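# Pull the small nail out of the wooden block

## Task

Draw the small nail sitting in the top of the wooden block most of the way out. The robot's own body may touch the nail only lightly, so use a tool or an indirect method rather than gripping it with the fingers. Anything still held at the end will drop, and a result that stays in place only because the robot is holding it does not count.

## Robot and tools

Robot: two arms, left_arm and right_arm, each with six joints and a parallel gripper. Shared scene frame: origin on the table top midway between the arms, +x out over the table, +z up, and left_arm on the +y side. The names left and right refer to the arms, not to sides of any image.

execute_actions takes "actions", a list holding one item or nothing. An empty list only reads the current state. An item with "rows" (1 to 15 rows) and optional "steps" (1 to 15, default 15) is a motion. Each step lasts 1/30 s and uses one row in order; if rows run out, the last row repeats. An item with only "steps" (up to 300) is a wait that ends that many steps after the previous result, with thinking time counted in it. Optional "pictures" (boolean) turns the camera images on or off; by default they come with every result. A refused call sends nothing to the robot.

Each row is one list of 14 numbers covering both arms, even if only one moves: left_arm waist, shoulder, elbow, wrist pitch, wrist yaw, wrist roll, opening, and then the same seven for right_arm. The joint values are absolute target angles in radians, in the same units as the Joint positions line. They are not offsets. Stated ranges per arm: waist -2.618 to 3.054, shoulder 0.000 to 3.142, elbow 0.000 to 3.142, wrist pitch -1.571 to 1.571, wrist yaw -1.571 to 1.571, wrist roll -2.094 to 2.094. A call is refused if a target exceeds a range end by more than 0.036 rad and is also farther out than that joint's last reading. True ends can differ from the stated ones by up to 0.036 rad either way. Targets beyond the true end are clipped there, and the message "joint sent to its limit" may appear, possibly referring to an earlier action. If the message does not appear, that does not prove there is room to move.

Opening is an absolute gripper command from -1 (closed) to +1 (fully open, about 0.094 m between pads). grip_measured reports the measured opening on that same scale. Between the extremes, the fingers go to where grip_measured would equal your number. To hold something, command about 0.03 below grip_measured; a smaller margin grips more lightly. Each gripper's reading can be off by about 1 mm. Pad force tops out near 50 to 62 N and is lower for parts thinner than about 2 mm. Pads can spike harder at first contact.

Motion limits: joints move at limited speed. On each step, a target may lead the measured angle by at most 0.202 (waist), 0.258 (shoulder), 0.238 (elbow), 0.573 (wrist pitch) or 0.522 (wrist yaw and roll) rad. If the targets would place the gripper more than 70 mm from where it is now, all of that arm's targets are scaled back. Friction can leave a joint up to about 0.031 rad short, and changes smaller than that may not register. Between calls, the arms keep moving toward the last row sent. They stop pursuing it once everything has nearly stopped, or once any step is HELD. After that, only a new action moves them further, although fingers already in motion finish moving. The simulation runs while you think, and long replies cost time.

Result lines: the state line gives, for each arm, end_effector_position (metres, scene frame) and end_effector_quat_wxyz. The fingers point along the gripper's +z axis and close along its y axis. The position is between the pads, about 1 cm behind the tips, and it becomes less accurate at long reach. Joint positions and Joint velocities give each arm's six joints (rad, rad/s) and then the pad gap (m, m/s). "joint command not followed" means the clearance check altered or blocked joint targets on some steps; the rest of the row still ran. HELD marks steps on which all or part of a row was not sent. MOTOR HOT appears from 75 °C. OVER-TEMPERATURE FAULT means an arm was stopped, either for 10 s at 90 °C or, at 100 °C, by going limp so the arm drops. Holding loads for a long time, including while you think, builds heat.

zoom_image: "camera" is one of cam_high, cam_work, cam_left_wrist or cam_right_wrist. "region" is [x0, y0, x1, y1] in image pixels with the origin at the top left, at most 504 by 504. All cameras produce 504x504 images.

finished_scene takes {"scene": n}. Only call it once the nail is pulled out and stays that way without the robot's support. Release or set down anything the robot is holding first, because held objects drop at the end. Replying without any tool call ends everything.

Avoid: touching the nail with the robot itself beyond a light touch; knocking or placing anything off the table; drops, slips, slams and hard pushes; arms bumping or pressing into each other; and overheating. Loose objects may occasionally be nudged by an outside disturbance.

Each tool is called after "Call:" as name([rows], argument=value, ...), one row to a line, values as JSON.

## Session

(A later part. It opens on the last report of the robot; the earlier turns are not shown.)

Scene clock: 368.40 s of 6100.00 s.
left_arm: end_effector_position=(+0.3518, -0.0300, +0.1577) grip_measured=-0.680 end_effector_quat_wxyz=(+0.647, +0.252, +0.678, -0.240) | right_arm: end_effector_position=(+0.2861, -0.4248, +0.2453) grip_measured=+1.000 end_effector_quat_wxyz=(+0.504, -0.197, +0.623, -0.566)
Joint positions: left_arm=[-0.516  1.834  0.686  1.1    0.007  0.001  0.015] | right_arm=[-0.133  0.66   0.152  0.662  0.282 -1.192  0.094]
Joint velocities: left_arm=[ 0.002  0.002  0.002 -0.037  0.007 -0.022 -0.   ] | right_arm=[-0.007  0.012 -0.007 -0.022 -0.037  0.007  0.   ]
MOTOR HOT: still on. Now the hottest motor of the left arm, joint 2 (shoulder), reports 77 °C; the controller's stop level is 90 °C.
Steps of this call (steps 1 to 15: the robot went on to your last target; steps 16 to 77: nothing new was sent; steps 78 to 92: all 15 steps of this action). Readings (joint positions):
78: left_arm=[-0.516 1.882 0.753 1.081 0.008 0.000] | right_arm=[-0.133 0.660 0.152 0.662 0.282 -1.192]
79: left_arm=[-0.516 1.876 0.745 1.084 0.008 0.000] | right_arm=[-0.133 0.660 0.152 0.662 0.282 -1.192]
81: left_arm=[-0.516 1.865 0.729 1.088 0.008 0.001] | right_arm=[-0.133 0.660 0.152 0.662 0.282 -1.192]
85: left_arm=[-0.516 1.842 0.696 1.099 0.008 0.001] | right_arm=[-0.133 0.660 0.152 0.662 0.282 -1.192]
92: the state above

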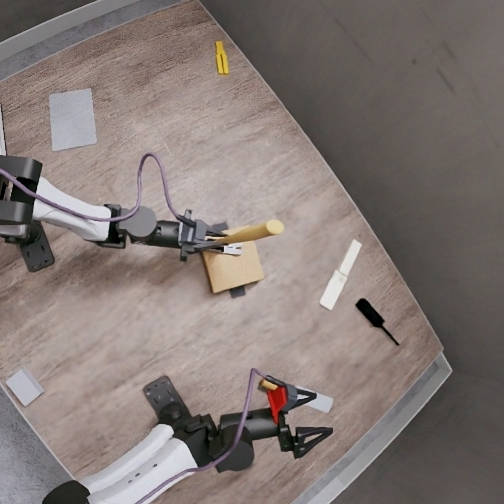

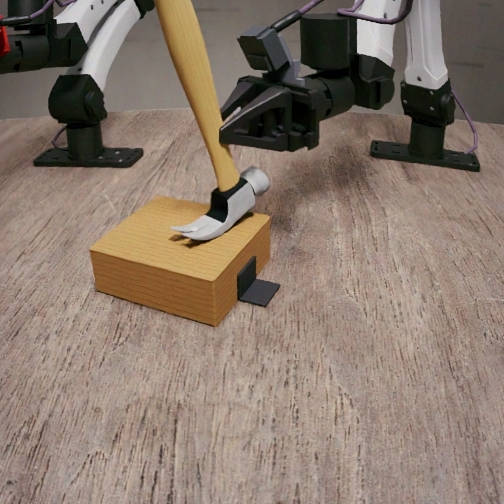

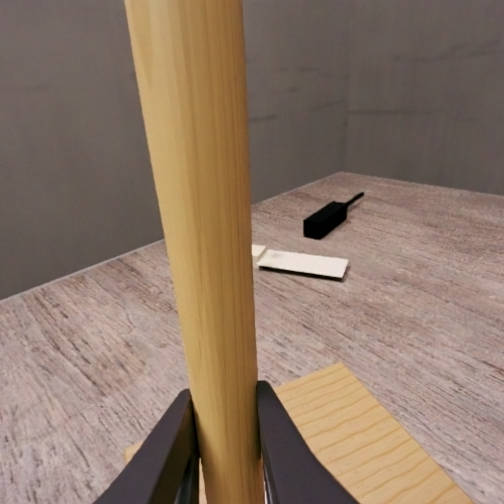

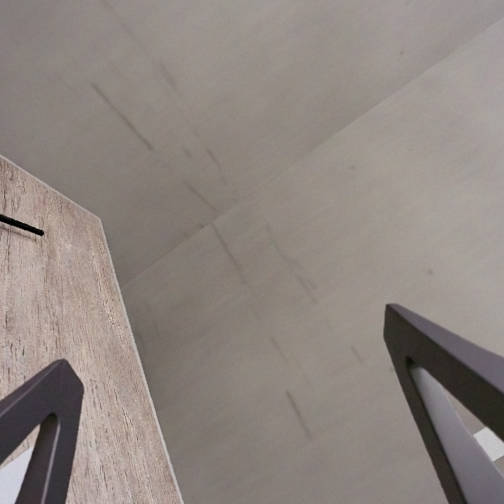

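Call:
execute_actions([
  {"rows":[[-0.513,1.77,0.54,1.14,0.02,0,-0.71,-0.133,0.66,0.152,0.662,0.282,-1.192,1],[-0.513,1.776,0.56,1.14,0.02,0,-0.71,-0.133,0.66,0.152,0.662,0.282,-1.192,1],[-0.513,1.782,0.58,1.14,0.02,0,-0.71,-0.133,0.66,0.152,0.662,0.282,-1.192,1],[-0.513,1.788,0.6,1.14,0.02,0,-0.71,-0.133,0.66,0.152,0.662,0.282,-1.192,1],[-0.513,1.794,0.62,1.14,0.02,0,-0.71,-0.133,0.66,0.152,0.662,0.282,-1.192,1],[-0.513,1.8,0.635,1.14,0.02,0,-0.71,-0.133,0.66,0.152,0.662,0.282,-1.192,1],[-0.513,1.805,0.65,1.14,0.02,0,-0.71,-0.133,0.66,0.152,0.662,0.282,-1.192,1],[-0.513,1.81,0.665,1.14,0.02,0,-0.71,-0.133,0.66,0.152,0.662,0.282,-1.192,1]],"steps":12},
])

Call:
zoom_image(camera="cam_work", region=[100, 0, 340, 280])

Scene clock: 374.47 s of 6100.00 s.
left_arm: end_effector_position=(+0.3537, -0.0317, +0.1597) grip_measured=-0.680 end_effector_quat_wxyz=(+0.647, +0.252, +0.678, -0.240) | right_arm: end_effector_position=(+0.2861, -0.4248, +0.2453) grip_measured=+1.000 end_effector_quat_wxyz=(+0.504, -0.197, +0.623, -0.566)
Joint positions: left_arm=[-0.516  1.834  0.699  1.088  0.007  0.001  0.015] | right_arm=[-0.133  0.66   0.152  0.662  0.282 -1.192  0.094]
Joint velocities: left_arm=[-0.007  0.007 -0.002  0.007  0.022 -0.037 -0.   ] | right_arm=[-0.002 -0.017  0.022  0.051 -0.007 -0.081  0.   ]
MOTOR HOT: still on. Now the hottest motor of the left arm, joint 2 (shoulder), reports 78 °C; the controller's stop level is 90 °C.
Steps of this call (steps 1 to 15: the robot went on to your last target; steps 16 to 90: nothing new was sent; then 2.67 s passed at rest; steps 91 to 102: all 12 steps of this action). Readings (joint positions):
91: left_arm=[-0.516 1.834 0.686 1.100 0.007 0.001] | right_arm=[-0.133 0.660 0.152 0.662 0.282 -1.192]
92: left_arm=[-0.516 1.834 0.686 1.100 0.007 0.001] | right_arm=[-0.133 0.660 0.152 0.662 0.282 -1.192]
94: left_arm=[-0.516 1.834 0.689 1.099 0.007 0.001] | right_arm=[-0.133 0.660 0.152 0.662 0.282 -1.192]
98: left_arm=[-0.516 1.834 0.698 1.089 0.007 0.001] | right_arm=[-0.133 0.660 0.152 0.662 0.282 -1.192]
102: the state above

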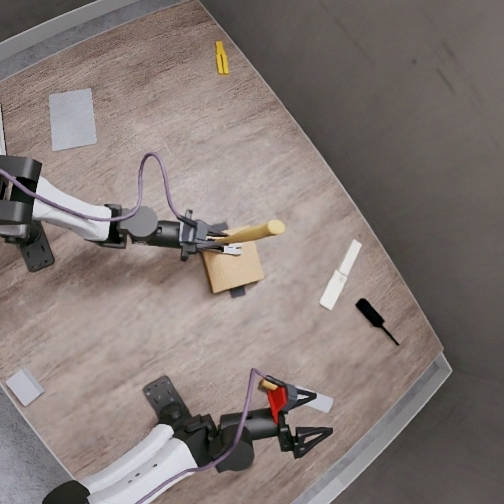

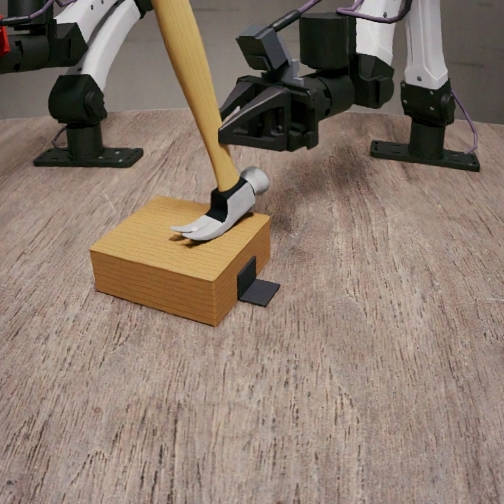

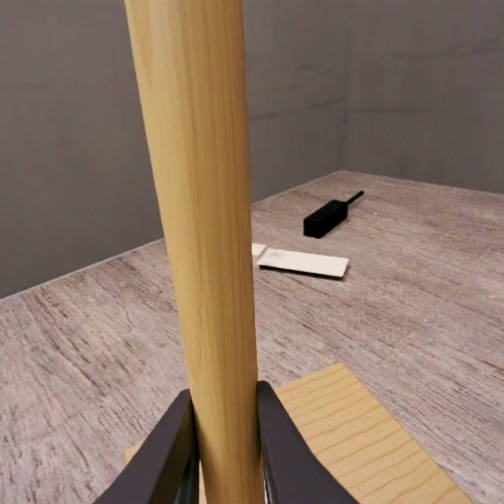

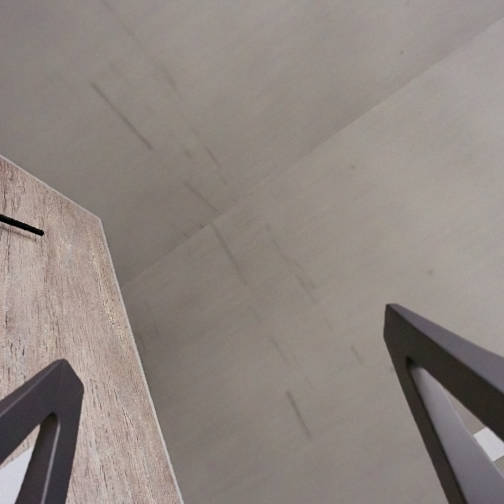

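Region (100, 0, 340, 280) of cam_work's 504x504 image, scaled by 1.800, with more detail than that image has; it fills the left 432 columns of this view, and the rest is white.

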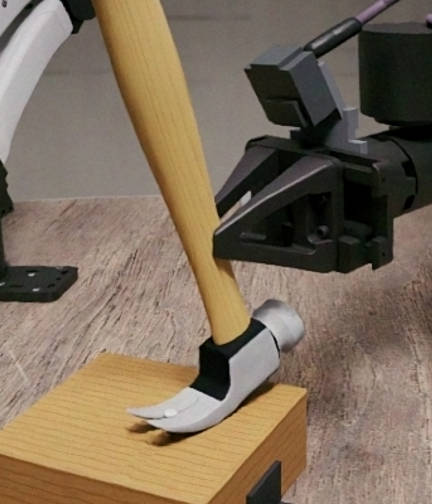

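Call:
execute_actions([
  {"rows":[[-0.513,1.81,0.68,1.14,0.02,0,-0.66,-0.133,0.66,0.152,0.662,0.282,-1.192,1],[-0.513,1.81,0.69,1.14,0.02,0,-0.62,-0.133,0.66,0.152,0.662,0.282,-1.192,1],[-0.513,1.81,0.7,1.14,0.02,0,-0.55,-0.133,0.66,0.152,0.662,0.282,-1.192,1],[-0.513,1.81,0.7,1.14,0.02,0,-0.45,-0.133,0.66,0.152,0.662,0.282,-1.192,1],[-0.513,1.81,0.7,1.14,0.02,0,-0.35,-0.133,0.66,0.152,0.662,0.282,-1.192,1],[-0.513,1.81,0.7,1.14,0.02,0,-0.25,-0.133,0.66,0.152,0.662,0.282,-1.192,1],[-0.513,1.81,0.7,1.14,0.02,0,-0.15,-0.133,0.66,0.152,0.662,0.282,-1.192,1],[-0.513,1.81,0.7,1.14,0.02,0,-0.1,-0.133,0.66,0.152,0.662,0.282,-1.192,1]],"steps":12},
])

Scene clock: 383.53 s of 6100.00 s.
left_arm: end_effector_position=(+0.3535, -0.0319, +0.1709) grip_measured=-0.101 end_effector_quat_wxyz=(+0.659, +0.248, +0.666, -0.245) | right_arm: end_effector_position=(+0.2861, -0.4248, +0.2453) grip_measured=+1.000 end_effector_quat_wxyz=(+0.504, -0.197, +0.623, -0.566)
Joint positions: left_arm=[-0.516  1.826  0.7    1.115  0.009  0.001  0.042] | right_arm=[-0.133  0.66   0.152  0.662  0.282 -1.192  0.094]
Joint velocities: left_arm=[-0.022  0.012 -0.007  0.022  0.007 -0.022 -0.   ] | right_arm=[-0.002 -0.012  0.007 -0.037 -0.066 -0.095  0.   ]
MOTOR HOT: still on. Now the hottest motor of the left arm, joint 2 (shoulder), reports 77 °C; the controller's stop level is 90 °C.
Steps of this call (steps 1 to 15: the robot went on to your last target; steps 16 to 90: nothing new was sent; then 5.67 s passed at rest; steps 91 to 102: all 12 steps of this action). Readings (joint positions):
91: left_arm=[-0.516 1.834 0.700 1.087 0.007 0.001] | right_arm=[-0.133 0.660 0.152 0.662 0.282 -1.192]
92: left_arm=[-0.516 1.834 0.700 1.087 0.007 0.001] | right_arm=[-0.133 0.660 0.152 0.662 0.282 -1.192]
94: left_arm=[-0.516 1.830 0.700 1.097 0.008 0.001] | right_arm=[-0.133 0.660 0.152 0.662 0.282 -1.192]
98: left_arm=[-0.516 1.826 0.700 1.112 0.009 0.001] | right_arm=[-0.133 0.660 0.152 0.662 0.282 -1.192]
102: the state above

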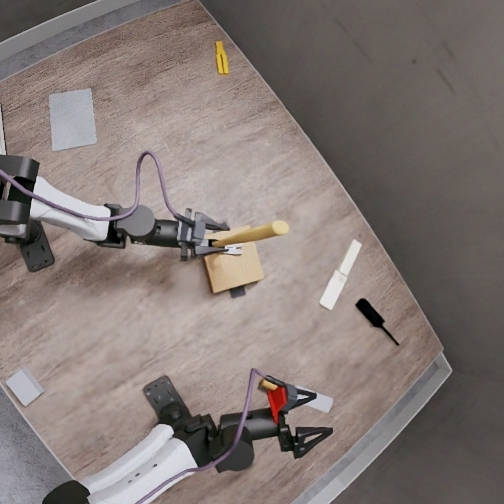

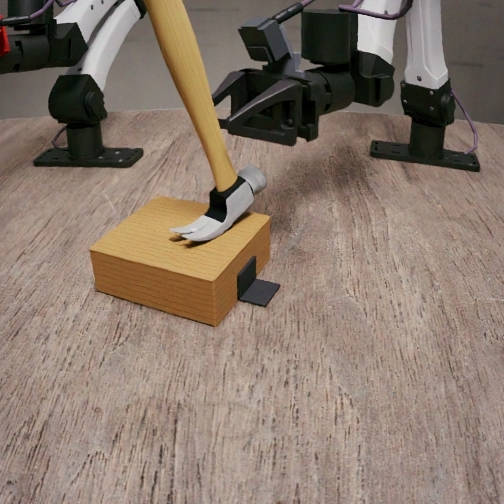

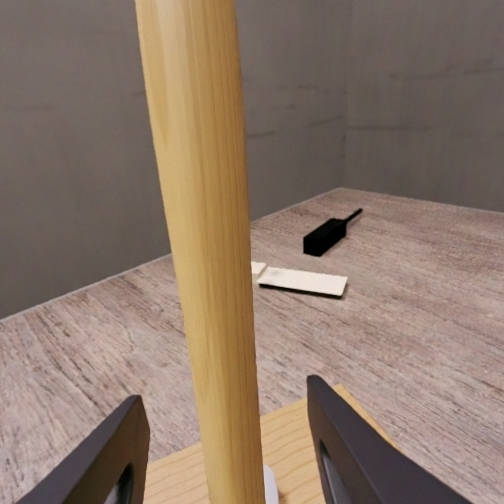

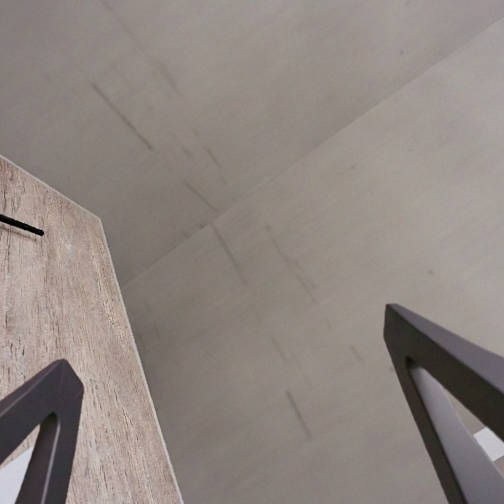

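Call:
execute_actions([
  {"rows":[[-0.513,1.806,0.73,1.115,0.02,0,-0.1,-0.133,0.66,0.152,0.662,0.282,-1.192,1],[-0.513,1.803,0.75,1.095,0.02,0,-0.1,-0.133,0.66,0.152,0.662,0.282,-1.192,1],[-0.513,1.8,0.77,1.075,0.02,0,-0.1,-0.133,0.66,0.152,0.662,0.282,-1.192,1],[-0.513,1.797,0.79,1.053,0.02,0,-0.1,-0.133,0.66,0.152,0.662,0.282,-1.192,1],[-0.513,1.794,0.81,1.03,0.02,0,-0.1,-0.133,0.66,0.152,0.662,0.282,-1.192,1],[-0.513,1.791,0.83,1.007,0.02,0,-0.1,-0.133,0.66,0.152,0.662,0.282,-1.192,1],[-0.513,1.788,0.85,0.984,0.02,0,-0.1,-0.133,0.66,0.152,0.662,0.282,-1.192,1],[-0.513,1.785,0.87,0.96,0.02,0,-0.1,-0.133,0.66,0.152,0.662,0.282,-1.192,1],[-0.513,1.782,0.888,0.936,0.02,0,-0.1,-0.133,0.66,0.152,0.662,0.282,-1.192,1],[-0.513,1.779,0.906,0.912,0.02,0,-0.1,-0.133,0.66,0.152,0.662,0.282,-1.192,1],[-0.513,1.776,0.924,0.888,0.02,0,-0.1,-0.133,0.66,0.152,0.662,0.282,-1.192,1],[-0.513,1.773,0.942,0.864,0.02,0,-0.1,-0.133,0.66,0.152,0.662,0.282,-1.192,1],[-0.513,1.77,0.96,0.84,0.02,0,-0.1,-0.133,0.66,0.152,0.662,0.282,-1.192,1],[-0.513,1.767,0.978,0.816,0.02,0,-0.1,-0.133,0.66,0.152,0.662,0.282,-1.192,1],[-0.513,1.764,0.996,0.792,0.02,0,-0.1,-0.133,0.66,0.152,0.662,0.282,-1.192,1]],"steps":15},
])

Call:
execute_actions([
  {"rows":[[-0.513,1.761,1.012,0.771,0.02,0,-0.1,-0.133,0.66,0.152,0.662,0.282,-1.192,1],[-0.513,1.758,1.027,0.751,0.02,0,-0.1,-0.133,0.66,0.152,0.662,0.282,-1.192,1],[-0.513,1.755,1.042,0.731,0.02,0,-0.1,-0.133,0.66,0.152,0.662,0.282,-1.192,1],[-0.513,1.752,1.057,0.711,0.02,0,-0.1,-0.133,0.66,0.152,0.662,0.282,-1.192,1],[-0.513,1.749,1.072,0.691,0.02,0,-0.1,-0.133,0.66,0.152,0.662,0.282,-1.192,1],[-0.513,1.746,1.086,0.673,0.02,0,-0.1,-0.133,0.66,0.152,0.662,0.282,-1.192,1],[-0.513,1.742,1.1,0.657,0.02,0,-0.1,-0.133,0.66,0.152,0.662,0.282,-1.192,1],[-0.513,1.739,1.112,0.643,0.02,0,-0.1,-0.133,0.66,0.152,0.662,0.282,-1.192,1],[-0.513,1.736,1.12,0.63,0.02,0,-0.1,-0.133,0.66,0.152,0.662,0.282,-1.192,1]],"steps":15},
])

Scene clock: 389.47 s of 6100.00 s.
left_arm: end_effector_position=(+0.3820, -0.0561, +0.2429) grip_measured=-0.101 end_effector_quat_wxyz=(+0.682, +0.240, +0.643, -0.253) | right_arm: end_effector_position=(+0.2861, -0.4248, +0.2453) grip_measured=+1.000 end_effector_quat_wxyz=(+0.504, -0.197, +0.623, -0.566)
Joint positions: left_arm=[-0.516  1.784  0.942  0.899  0.009  0.001  0.042] | right_arm=[-0.133  0.66   0.152  0.662  0.282 -1.192  0.094]
Joint velocities: left_arm=[ 0.017 -0.066  0.51  -0.725 -0.037 -0.081 -0.001] | right_arm=[-0.017 -0.017 -0.027 -0.051 -0.022 -0.022  0.   ]
MOTOR HOT: still on. Now the hottest motor of the left arm, joint 2 (shoulder), reports 75 °C; the controller's stop level is 90 °C.
Steps of this call (steps 1 to 15: the robot went on to your last target; steps 16 to 90: nothing new was sent; then 2.43 s passed at rest; steps 91 to 105: all 15 steps of this action). Readings (joint positions):
91: left_arm=[-0.516 1.826 0.700 1.117 0.009 0.001] | right_arm=[-0.133 0.660 0.152 0.662 0.282 -1.192]
92: left_arm=[-0.516 1.826 0.703 1.114 0.009 0.001] | right_arm=[-0.133 0.660 0.152 0.662 0.282 -1.192]
94: left_arm=[-0.516 1.826 0.726 1.093 0.009 0.001] | right_arm=[-0.133 0.660 0.152 0.662 0.282 -1.192]
98: left_arm=[-0.516 1.813 0.808 1.033 0.009 0.001] | right_arm=[-0.133 0.660 0.152 0.662 0.282 -1.192]
105: the state above

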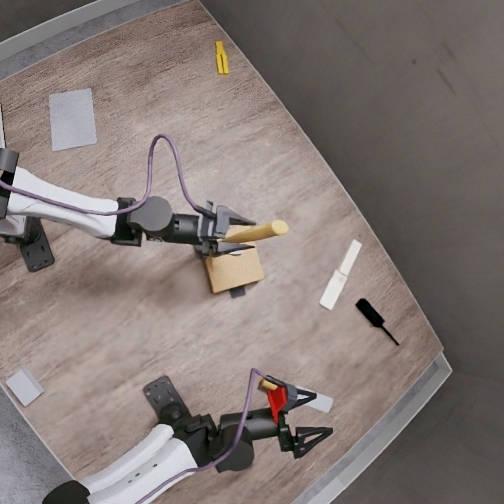

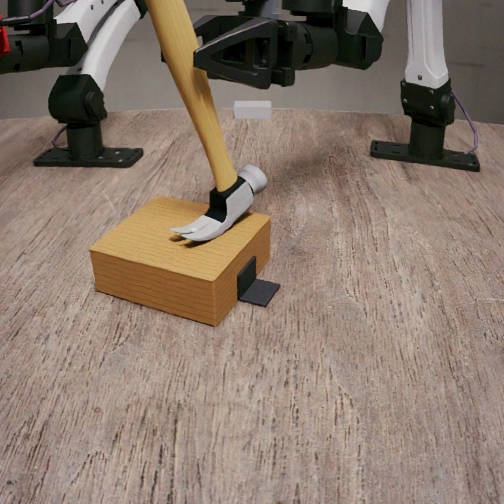

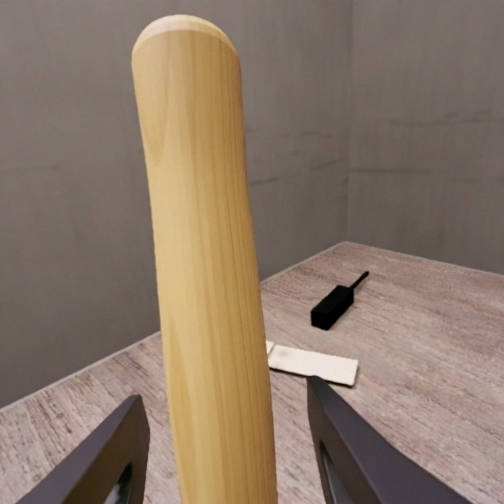

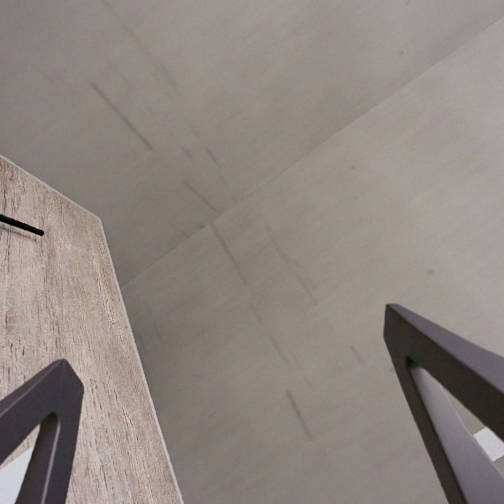

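Scene clock: 389.97 s of 6100.00 s.
left_arm: end_effector_position=(+0.3928, -0.0652, +0.2778) grip_measured=-0.101 end_effector_quat_wxyz=(+0.669, +0.245, +0.657, -0.249) | right_arm: end_effector_position=(+0.2861, -0.4248, +0.2453) grip_measured=+1.000 end_effector_quat_wxyz=(+0.504, -0.197, +0.623, -0.566)
Joint positions: left_arm=[-0.516  1.746  1.098  0.666  0.009  0.001  0.042] | right_arm=[-0.133  0.66   0.152  0.662  0.282 -1.192  0.094]
Joint velocities: left_arm=[ 0.017  0.007 -0.007 -0.198  0.051  0.051  0.001] | right_arm=[-0.002 -0.002 -0.022 -0.022 -0.037  0.007  0.   ]
MOTOR HOT: still on. Now the hottest motor of the left arm, joint 2 (shoulder), reports 75 °C; the controller's stop level is 90 °C.
Steps of this call (steps 1 to 15: all 15 steps of this action). Readings (joint positions):
1: left_arm=[-0.516 1.781 0.959 0.877 0.009 0.001] | right_arm=[-0.133 0.660 0.152 0.662 0.282 -1.192]
2: left_arm=[-0.516 1.779 0.976 0.855 0.009 0.001] | right_arm=[-0.133 0.660 0.152 0.662 0.282 -1.192]
4: left_arm=[-0.516 1.774 1.007 0.811 0.009 0.001] | right_arm=[-0.133 0.660 0.152 0.662 0.282 -1.192]
8: left_arm=[-0.516 1.763 1.064 0.729 0.009 0.001] | right_arm=[-0.133 0.660 0.152 0.662 0.282 -1.192]
15: the state above

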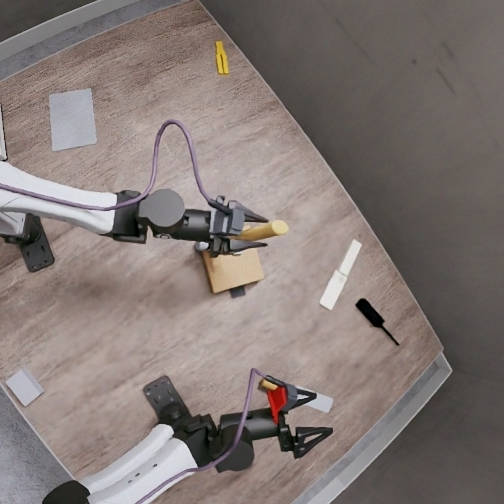

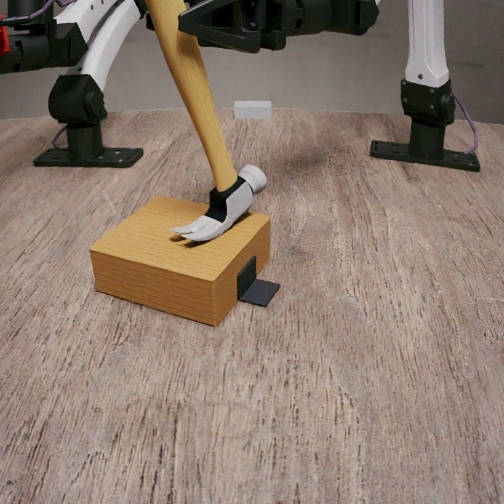

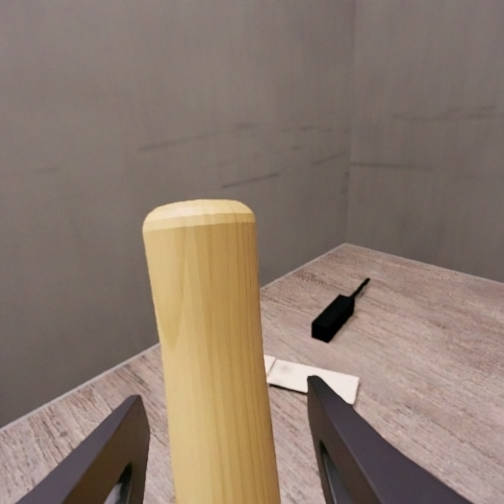

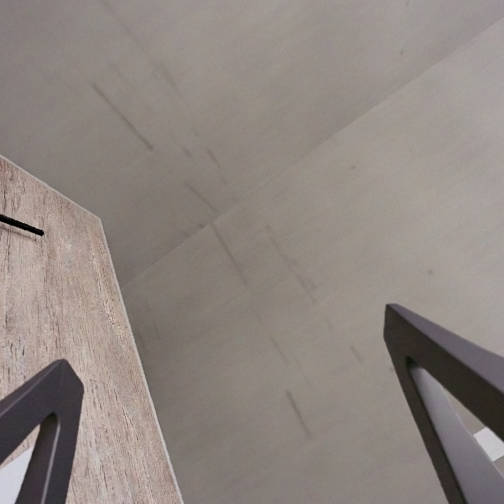

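Call:
execute_actions(actions=[])

Scene clock: 395.47 s of 6100.00 s.
left_arm: end_effector_position=(+0.3928, -0.0653, +0.2709) grip_measured=-0.101 end_effector_quat_wxyz=(+0.659, +0.248, +0.666, -0.245) | right_arm: end_effector_position=(+0.2861, -0.4248, +0.2453) grip_measured=+1.000 end_effector_quat_wxyz=(+0.504, -0.197, +0.623, -0.566)
Joint positions: left_arm=[-0.516  1.746  1.098  0.638  0.009  0.001  0.042] | right_arm=[-0.133  0.66   0.152  0.662  0.282 -1.192  0.094]
Joint velocities: left_arm=[ 0.002 -0.007 -0.007 -0.022 -0.037  0.022 -0.001] | right_arm=[ 0.007 -0.022 -0.002 -0.051 -0.007  0.007  0.   ]
MOTOR HOT: still on. Now the hottest motor of the left arm, joint 2 (shoulder), reports 75 °C; the controller's stop level is 90 °C.
Steps of this call (steps 1 to 30: the robot went on to your last target; steps 31 to 90: nothing new was sent; then 2.50 s passed at rest). Readings (joint positions):
1: left_arm=[-0.516 1.746 1.098 0.660 0.009 0.001] | right_arm=[-0.133 0.660 0.152 0.662 0.282 -1.192]
2: left_arm=[-0.516 1.746 1.098 0.654 0.009 0.001] | right_arm=[-0.133 0.660 0.152 0.662 0.282 -1.192]
4: left_arm=[-0.516 1.746 1.098 0.648 0.009 0.001] | right_arm=[-0.133 0.660 0.152 0.662 0.282 -1.192]
8: left_arm=[-0.516 1.746 1.098 0.642 0.009 0.001] | right_arm=[-0.133 0.660 0.152 0.662 0.282 -1.192]
90: the state above
All arms were judged still, so your last target was given up. Only a new action makes them travel on or press farther. Fingers that are still opening or closing keep moving.

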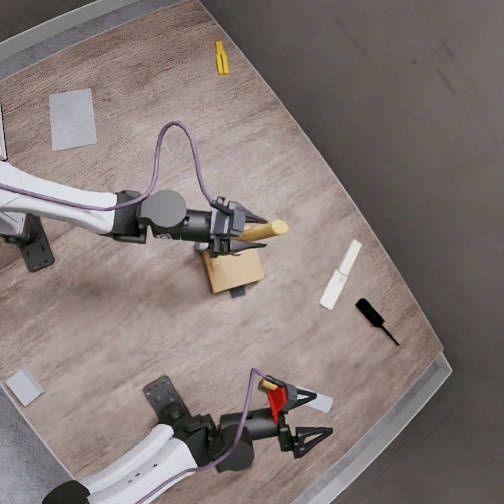

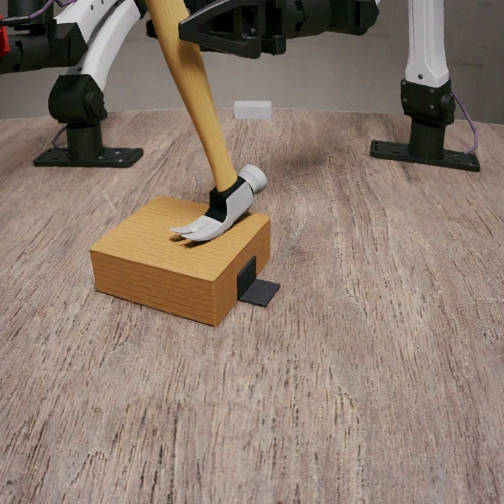

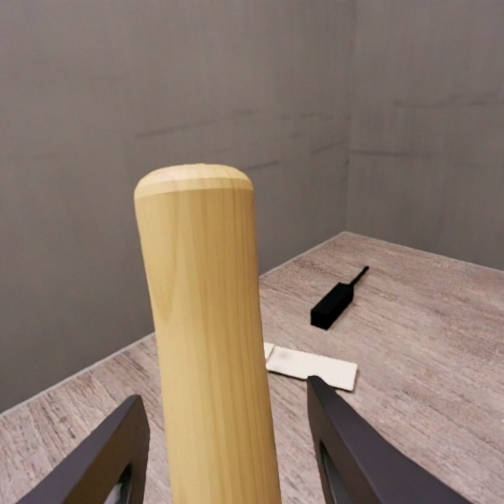

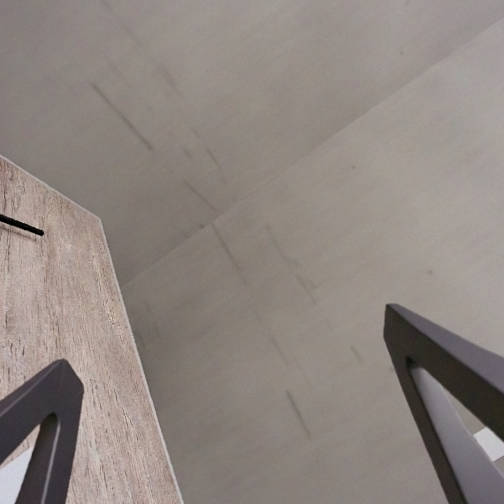

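Call:
execute_actions([
  {"rows":[[-0.513,1.736,1.12,0.63,0.02,0,-0.2,-0.133,0.66,0.152,0.662,0.282,-1.192,1],[-0.513,1.736,1.12,0.63,0.02,0,-0.25,-0.133,0.66,0.152,0.662,0.282,-1.192,1],[-0.513,1.736,1.12,0.63,0.02,0,-0.3,-0.133,0.66,0.152,0.662,0.282,-1.192,1],[-0.513,1.736,1.12,0.63,0.02,0,-0.35,-0.133,0.66,0.152,0.662,0.282,-1.192,1],[-0.513,1.736,1.12,0.63,0.02,0,-0.4,-0.133,0.66,0.152,0.662,0.282,-1.192,1],[-0.513,1.736,1.12,0.63,0.02,0,-0.45,-0.133,0.66,0.152,0.662,0.282,-1.192,1],[-0.513,1.736,1.12,0.63,0.02,0,-0.5,-0.133,0.66,0.152,0.662,0.282,-1.192,1]],"steps":15},
])

Scene clock: 398.93 s of 6100.00 s.
left_arm: end_effector_position=(+0.3928, -0.0653, +0.2709) grip_measured=-0.492 end_effector_quat_wxyz=(+0.659, +0.248, +0.666, -0.245) | right_arm: end_effector_position=(+0.2861, -0.4248, +0.2453) grip_measured=+1.000 end_effector_quat_wxyz=(+0.504, -0.197, +0.623, -0.566)
Joint positions: left_arm=[-0.516  1.746  1.098  0.638  0.009  0.001  0.024] | right_arm=[-0.133  0.66   0.152  0.662  0.282 -1.192  0.094]
Joint velocities: left_arm=[ 0.007  0.007  0.002 -0.037  0.081 -0.037 -0.001] | right_arm=[ 0.007  0.002 -0.017  0.037  0.007 -0.007  0.   ]
MOTOR HOT: still on. Now the hottest motor of the left arm, joint 2 (shoulder), reports 74 °C; the controller's stop level is 90 °C.
Steps of this call (steps 1 to 89: nothing new was sent; steps 90 to 104: all 15 steps of this action). Readings (joint positions):
90: left_arm=[-0.516 1.746 1.098 0.638 0.009 0.001] | right_arm=[-0.133 0.660 0.152 0.662 0.282 -1.192]
91: left_arm=[-0.516 1.746 1.098 0.638 0.009 0.001] | right_arm=[-0.133 0.660 0.152 0.662 0.282 -1.192]
93: left_arm=[-0.516 1.746 1.098 0.638 0.009 0.001] | right_arm=[-0.133 0.660 0.152 0.662 0.282 -1.192]
97: left_arm=[-0.516 1.746 1.098 0.638 0.009 0.001] | right_arm=[-0.133 0.660 0.152 0.662 0.282 -1.192]
104: the state above

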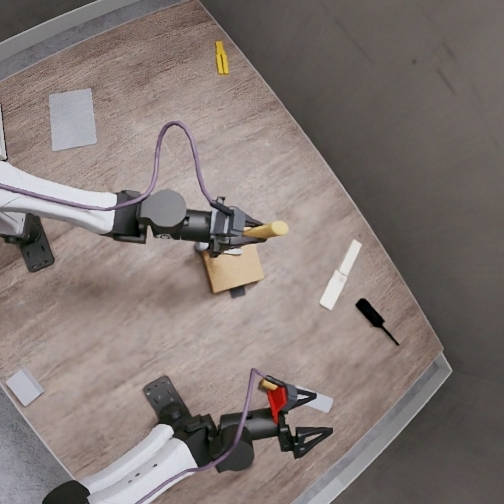

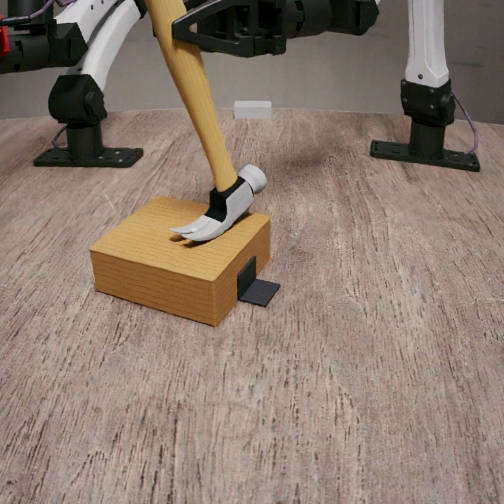

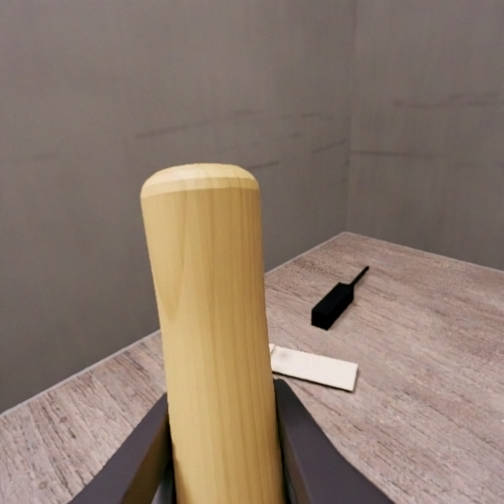

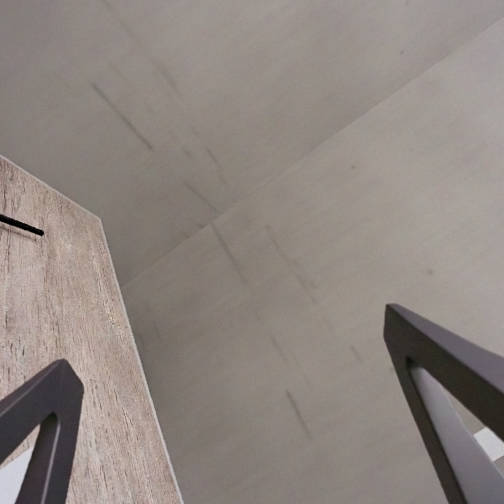

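Call:
execute_actions([
  {"rows":[[-0.513,1.736,1.12,0.63,0.02,0,-0.53,-0.133,0.66,0.152,0.662,0.282,-1.192,1],[-0.513,1.736,1.12,0.63,0.02,0,-0.55,-0.133,0.66,0.152,0.662,0.282,-1.192,1],[-0.513,1.736,1.12,0.63,0.02,0,-0.57,-0.133,0.66,0.152,0.662,0.282,-1.192,1],[-0.513,1.736,1.12,0.63,0.02,0,-0.59,-0.133,0.66,0.152,0.662,0.282,-1.192,1],[-0.513,1.736,1.12,0.63,0.02,0,-0.61,-0.133,0.66,0.152,0.662,0.282,-1.192,1]],"steps":15},
], pictures=false)

Scene clock: 400.67 s of 6100.00 s.
left_arm: end_effector_position=(+0.3928, -0.0653, +0.2709) grip_measured=-0.510 end_effector_quat_wxyz=(+0.659, +0.248, +0.666, -0.245) | right_arm: end_effector_position=(+0.2861, -0.4248, +0.2453) grip_measured=+1.000 end_effector_quat_wxyz=(+0.504, -0.197, +0.623, -0.566)
Joint positions: left_arm=[-0.516  1.746  1.098  0.638  0.009  0.001  0.023] | right_arm=[-0.133  0.66   0.152  0.662  0.282 -1.192  0.094]
Joint velocities: left_arm=[-0.012  0.002 -0.012  0.022 -0.007  0.037 -0.   ] | right_arm=[-0.007 -0.012  0.022 -0.037 -0.022 -0.007  0.   ]
MOTOR HOT: still on. Now the hottest motor of the left arm, joint 2 (shoulder), reports 74 °C; the controller's stop level is 90 °C.
Steps of this call (steps 1 to 15: the robot went on to your last target; steps 16 to 37: nothing new was sent; steps 38 to 52: all 15 steps of this action). Readings (joint positions):
38: left_arm=[-0.516 1.746 1.098 0.638 0.009 0.001] | right_arm=[-0.133 0.660 0.152 0.662 0.282 -1.192]
39: left_arm=[-0.516 1.746 1.098 0.638 0.009 0.001] | right_arm=[-0.133 0.660 0.152 0.662 0.282 -1.192]
41: left_arm=[-0.516 1.746 1.098 0.638 0.009 0.001] | right_arm=[-0.133 0.660 0.152 0.662 0.282 -1.192]
45: left_arm=[-0.516 1.746 1.098 0.638 0.009 0.001] | right_arm=[-0.133 0.660 0.152 0.662 0.282 -1.192]
52: the state above

Call:
execute_actions([
  {"rows":[[-0.513,1.726,1.09,0.63,0.02,0,-0.57,-0.133,0.66,0.152,0.662,0.282,-1.192,1],[-0.513,1.716,1.075,0.635,0.02,0,-0.57,-0.133,0.66,0.152,0.662,0.282,-1.192,1],[-0.513,1.706,1.06,0.64,0.02,0,-0.57,-0.133,0.66,0.152,0.662,0.282,-1.192,1],[-0.513,1.696,1.047,0.645,0.02,0,-0.57,-0.133,0.66,0.152,0.662,0.282,-1.192,1],[-0.513,1.686,1.034,0.65,0.02,0,-0.57,-0.133,0.66,0.152,0.662,0.282,-1.192,1],[-0.513,1.676,1.021,0.655,0.02,0,-0.57,-0.133,0.66,0.152,0.662,0.282,-1.192,1],[-0.513,1.666,1.008,0.66,0.02,0,-0.57,-0.133,0.66,0.152,0.662,0.282,-1.192,1],[-0.513,1.656,0.995,0.665,0.02,0,-0.57,-0.133,0.66,0.152,0.662,0.282,-1.192,1],[-0.513,1.646,0.982,0.67,0.02,0,-0.57,-0.133,0.66,0.152,0.662,0.282,-1.192,1],[-0.513,1.636,0.97,0.675,0.02,0,-0.57,-0.133,0.66,0.152,0.662,0.282,-1.192,1]],"steps":15},
])

Call:
zoom_image(camera="cam_work", region=[140,100,320,280])

Scene clock: 407.70 s of 6100.00 s.
left_arm: end_effector_position=(+0.3850, -0.0581, +0.2725) grip_measured=-0.510 end_effector_quat_wxyz=(+0.666, +0.245, +0.660, -0.248) | right_arm: end_effector_position=(+0.2861, -0.4248, +0.2453) grip_measured=+1.000 end_effector_quat_wxyz=(+0.504, -0.197, +0.623, -0.566)
Joint positions: left_arm=[-0.515  1.714  1.046  0.677  0.009  0.     0.023] | right_arm=[-0.133  0.66   0.152  0.662  0.282 -1.192  0.094]
Joint velocities: left_arm=[-0.017  0.002  0.002  0.007 -0.022 -0.022 -0.   ] | right_arm=[ 0.002  0.017 -0.007 -0.007 -0.066 -0.066  0.   ]
MOTOR HOT: still on. Now the hottest motor of the left arm, joint 2 (shoulder), reports 73 °C; the controller's stop level is 90 °C.
Steps of this call (steps 1 to 15: the robot went on to your last target; steps 16 to 90: nothing new was sent; then 3.53 s passed at rest; steps 91 to 105: all 15 steps of this action). Readings (joint positions):
91: left_arm=[-0.516 1.746 1.098 0.638 0.009 0.001] | right_arm=[-0.133 0.660 0.152 0.662 0.282 -1.192]
92: left_arm=[-0.516 1.745 1.098 0.637 0.009 0.001] | right_arm=[-0.133 0.660 0.152 0.662 0.282 -1.192]
94: left_arm=[-0.516 1.736 1.089 0.636 0.009 0.001] | right_arm=[-0.133 0.660 0.152 0.662 0.282 -1.192]
98: left_arm=[-0.515 1.723 1.066 0.653 0.009 0.000] | right_arm=[-0.133 0.660 0.152 0.662 0.282 -1.192]
105: the state above

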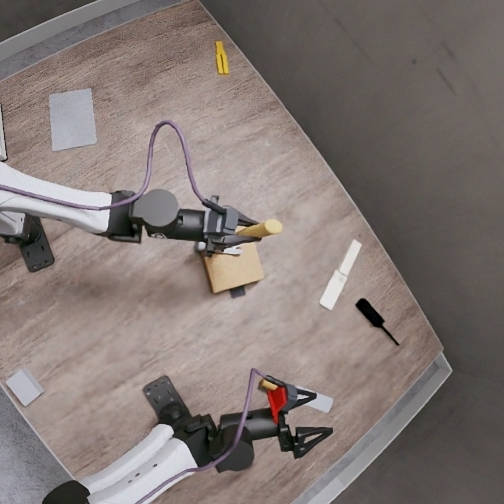

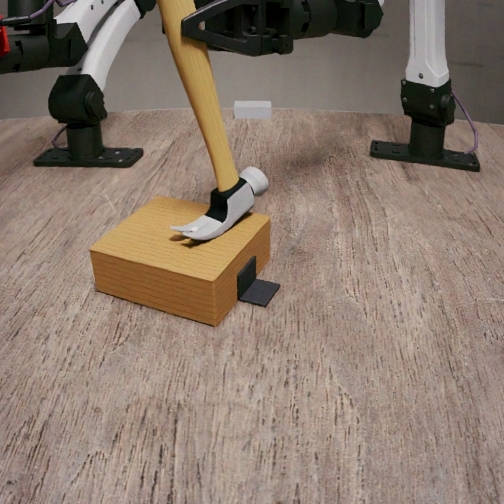

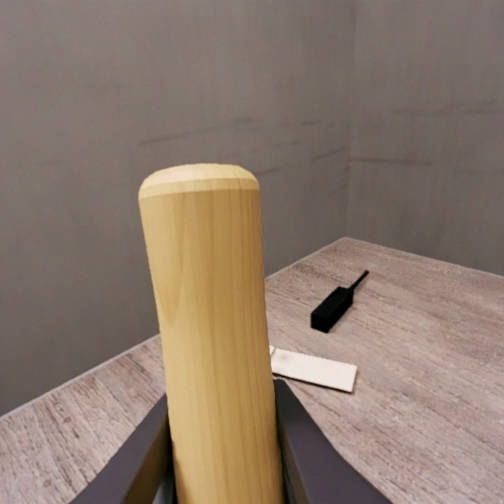

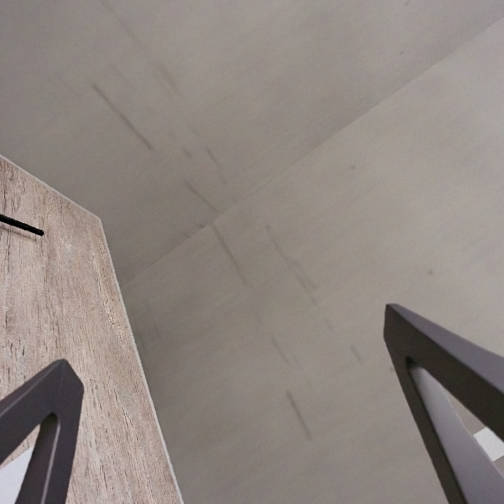

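Region (140, 100, 320, 280) of cam_work's 504x504 image, scaled by 2.800, with more detail than that image has.

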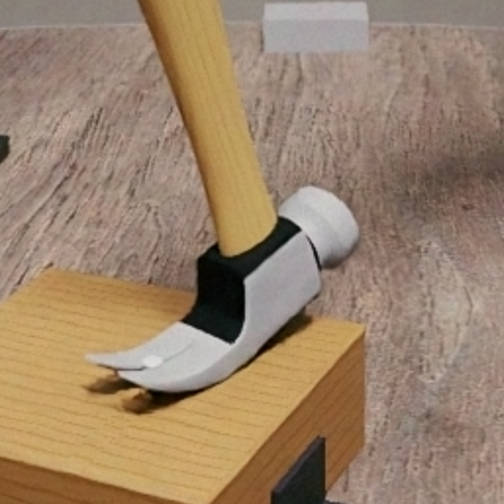

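Call:
execute_actions([
  {"rows":[[-0.513,1.626,0.96,0.678,0.02,0,-0.57,-0.133,0.66,0.152,0.662,0.282,-1.192,1],[-0.513,1.618,0.95,0.681,0.02,0,-0.57,-0.133,0.66,0.152,0.662,0.282,-1.192,1],[-0.513,1.61,0.94,0.684,0.02,0,-0.57,-0.133,0.66,0.152,0.662,0.282,-1.192,1],[-0.513,1.602,0.93,0.687,0.02,0,-0.57,-0.133,0.66,0.152,0.662,0.282,-1.192,1],[-0.513,1.594,0.92,0.69,0.02,0,-0.57,-0.133,0.66,0.152,0.662,0.282,-1.192,1],[-0.513,1.586,0.91,0.693,0.02,0,-0.57,-0.133,0.66,0.152,0.662,0.282,-1.192,1],[-0.513,1.578,0.90,0.696,0.02,0,-0.57,-0.133,0.66,0.152,0.662,0.282,-1.192,1],[-0.513,1.57,0.89,0.699,0.02,0,-0.57,-0.133,0.66,0.152,0.662,0.282,-1.192,1],[-0.513,1.562,0.88,0.702,0.02,0,-0.57,-0.133,0.66,0.152,0.662,0.282,-1.192,1],[-0.513,1.554,0.87,0.705,0.02,0,-0.57,-0.133,0.66,0.152,0.662,0.282,-1.192,1]],"steps":15},
])

Call:
zoom_image(camera="cam_work", region=[140,100,320,280])

Scene clock: 410.93 s of 6100.00 s.
left_arm: end_effector_position=(+0.3701, -0.0454, +0.2740) grip_measured=-0.510 end_effector_quat_wxyz=(+0.671, +0.243, +0.654, -0.250) | right_arm: end_effector_position=(+0.2861, -0.4248, +0.2453) grip_measured=+1.000 end_effector_quat_wxyz=(+0.504, -0.197, +0.623, -0.566)
Joint positions: left_arm=[-0.515  1.647  0.96   0.712  0.009 -0.     0.023] | right_arm=[-0.133  0.66   0.152  0.662  0.282 -1.192  0.094]
Joint velocities: left_arm=[ 0.022 -0.017 -0.017 -0.022  0.007 -0.081 -0.   ] | right_arm=[ 0.002  0.002  0.022 -0.007 -0.037 -0.095  0.   ]
MOTOR HOT: still on. Now the hottest motor of the left arm, joint 2 (shoulder), reports 75 °C; the controller's stop level is 90 °C.
Steps of this call (steps 1 to 15: the robot went on to your last target; steps 16 to 82: nothing new was sent; steps 83 to 97: all 15 steps of this action). Readings (joint positions):
83: left_arm=[-0.515 1.714 1.046 0.678 0.009 0.000] | right_arm=[-0.133 0.660 0.152 0.662 0.282 -1.192]
84: left_arm=[-0.515 1.712 1.043 0.680 0.009 0.000] | right_arm=[-0.133 0.660 0.152 0.662 0.282 -1.192]
86: left_arm=[-0.515 1.701 1.027 0.689 0.009 -0.000] | right_arm=[-0.133 0.660 0.152 0.662 0.282 -1.192]
90: left_arm=[-0.515 1.672 0.991 0.702 0.009 -0.000] | right_arm=[-0.133 0.660 0.152 0.662 0.282 -1.192]
97: the state above

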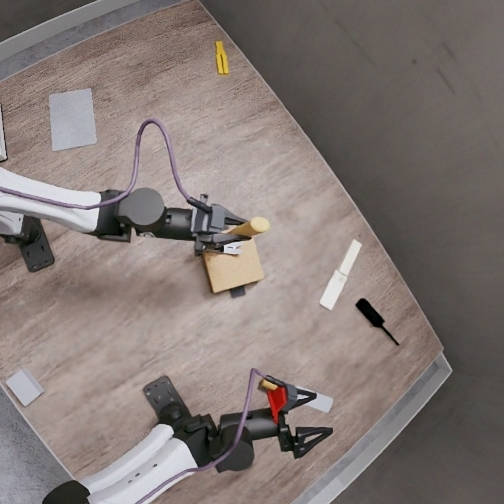

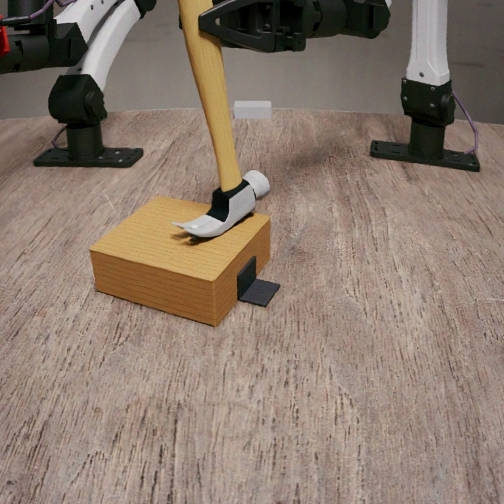

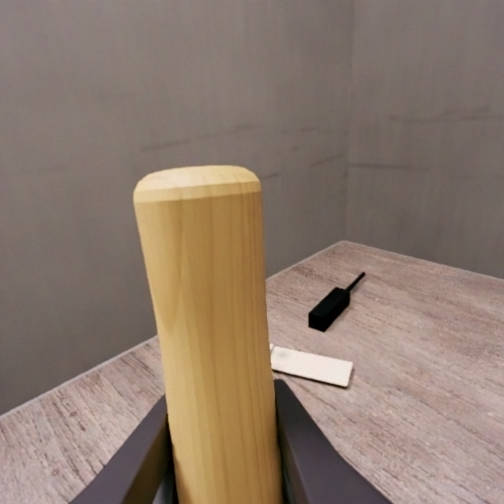

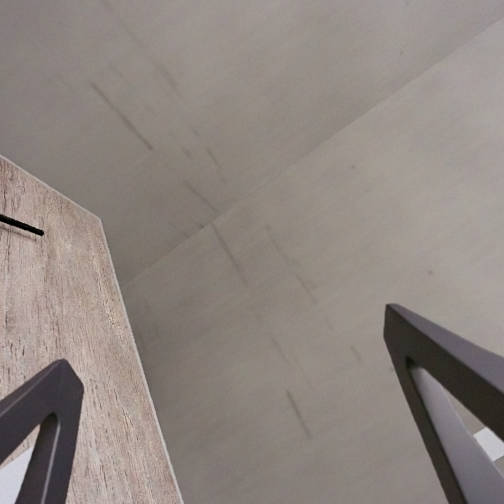

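Region (140, 100, 320, 280) of cam_work's 504x504 image, scaled by 2.800, with more detail than that image has.

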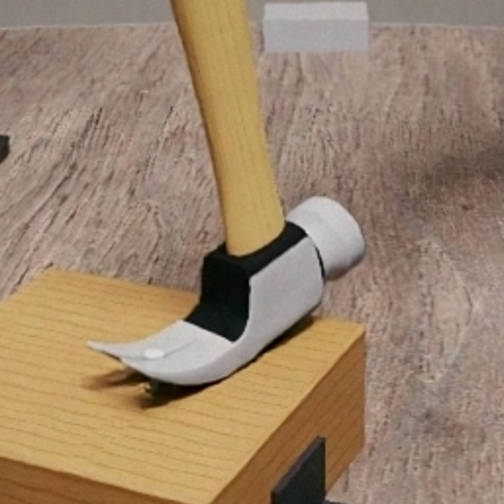

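Call:
execute_actions([
  {"rows":[[-0.513,1.546,0.86,0.708,0.02,0,-0.57,-0.133,0.66,0.152,0.662,0.282,-1.192,1],[-0.513,1.538,0.85,0.711,0.02,0,-0.57,-0.133,0.66,0.152,0.662,0.282,-1.192,1],[-0.513,1.53,0.84,0.714,0.02,0,-0.57,-0.133,0.66,0.152,0.662,0.282,-1.192,1],[-0.513,1.522,0.83,0.717,0.02,0,-0.57,-0.133,0.66,0.152,0.662,0.282,-1.192,1],[-0.513,1.514,0.82,0.72,0.02,0,-0.57,-0.133,0.66,0.152,0.662,0.282,-1.192,1],[-0.513,1.506,0.81,0.723,0.02,0,-0.57,-0.133,0.66,0.152,0.662,0.282,-1.192,1],[-0.513,1.498,0.80,0.726,0.02,0,-0.57,-0.133,0.66,0.152,0.662,0.282,-1.192,1],[-0.513,1.49,0.79,0.729,0.02,0,-0.57,-0.133,0.66,0.152,0.662,0.282,-1.192,1],[-0.513,1.482,0.78,0.732,0.02,0,-0.57,-0.133,0.66,0.152,0.662,0.282,-1.192,1],[-0.513,1.474,0.77,0.735,0.02,0,-0.57,-0.133,0.66,0.152,0.662,0.282,-1.192,1],[-0.513,1.466,0.76,0.738,0.02,0,-0.57,-0.133,0.66,0.152,0.662,0.282,-1.192,1],[-0.513,1.458,0.75,0.741,0.02,0,-0.57,-0.133,0.66,0.152,0.662,0.282,-1.192,1]],"steps":15},
])

Call:
zoom_image(camera="cam_work", region=[140,100,320,280])

Scene clock: 414.67 s of 6100.00 s.
left_arm: end_effector_position=(+0.3472, -0.0261, +0.2741) grip_measured=-0.510 end_effector_quat_wxyz=(+0.676, +0.242, +0.649, -0.252) | right_arm: end_effector_position=(+0.2861, -0.4248, +0.2453) grip_measured=+1.000 end_effector_quat_wxyz=(+0.504, -0.197, +0.623, -0.566)
Joint positions: left_arm=[-0.515  1.542  0.837  0.745  0.009 -0.     0.023] | right_arm=[-0.133  0.66   0.152  0.662  0.282 -1.192  0.094]
Joint velocities: left_arm=[-0.007 -0.154 -0.164  0.007 -0.037  0.007 -0.001] | right_arm=[ 0.012 -0.002  0.007 -0.125  0.037 -0.007  0.   ]
MOTOR HOT: still on. Now the hottest motor of the left arm, joint 2 (shoulder), reports 76 °C; the controller's stop level is 90 °C.
Steps of this call (steps 1 to 15: the robot went on to your last target; steps 16 to 90: nothing new was sent; then 0.23 s passed at rest; steps 91 to 105: all 15 steps of this action). Readings (joint positions):
91: left_arm=[-0.515 1.647 0.960 0.712 0.009 -0.000] | right_arm=[-0.133 0.660 0.152 0.662 0.282 -1.192]
92: left_arm=[-0.515 1.646 0.958 0.714 0.009 -0.000] | right_arm=[-0.133 0.660 0.152 0.662 0.282 -1.192]
94: left_arm=[-0.515 1.631 0.939 0.721 0.009 -0.000] | right_arm=[-0.133 0.660 0.152 0.662 0.282 -1.192]
98: left_arm=[-0.515 1.595 0.898 0.730 0.009 -0.000] | right_arm=[-0.133 0.660 0.152 0.662 0.282 -1.192]
105: the state above

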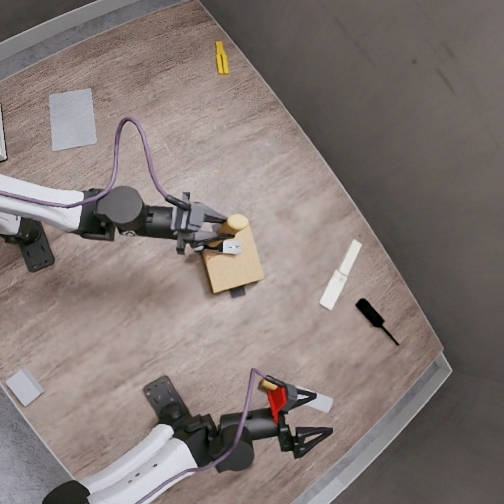

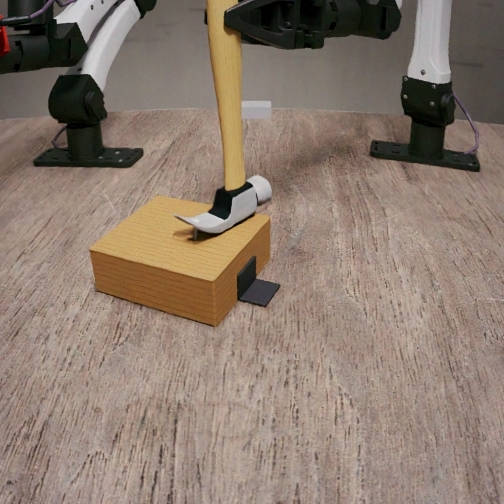

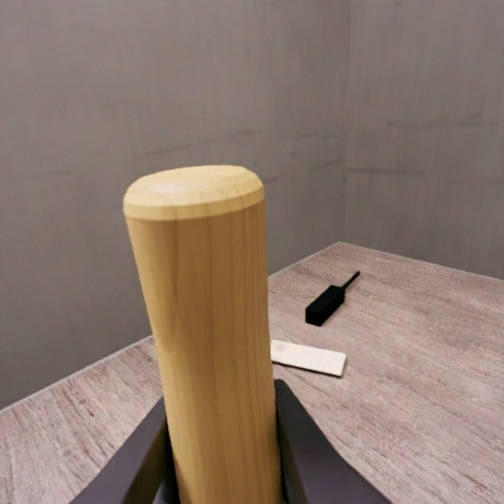

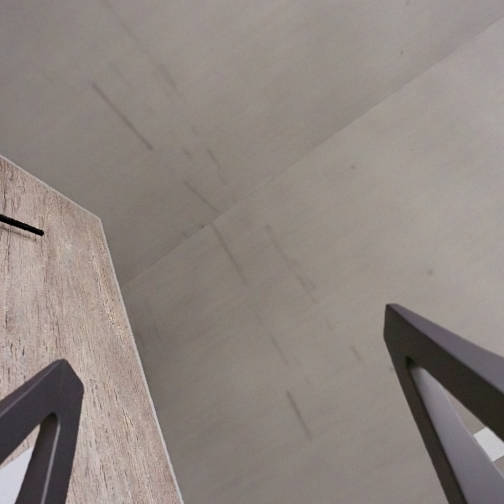

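Region (140, 100, 320, 280) of cam_work's 504x504 image, scaled by 2.800, with more detail than that image has.

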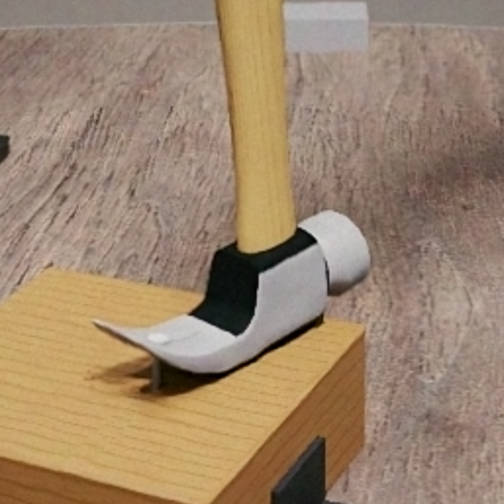

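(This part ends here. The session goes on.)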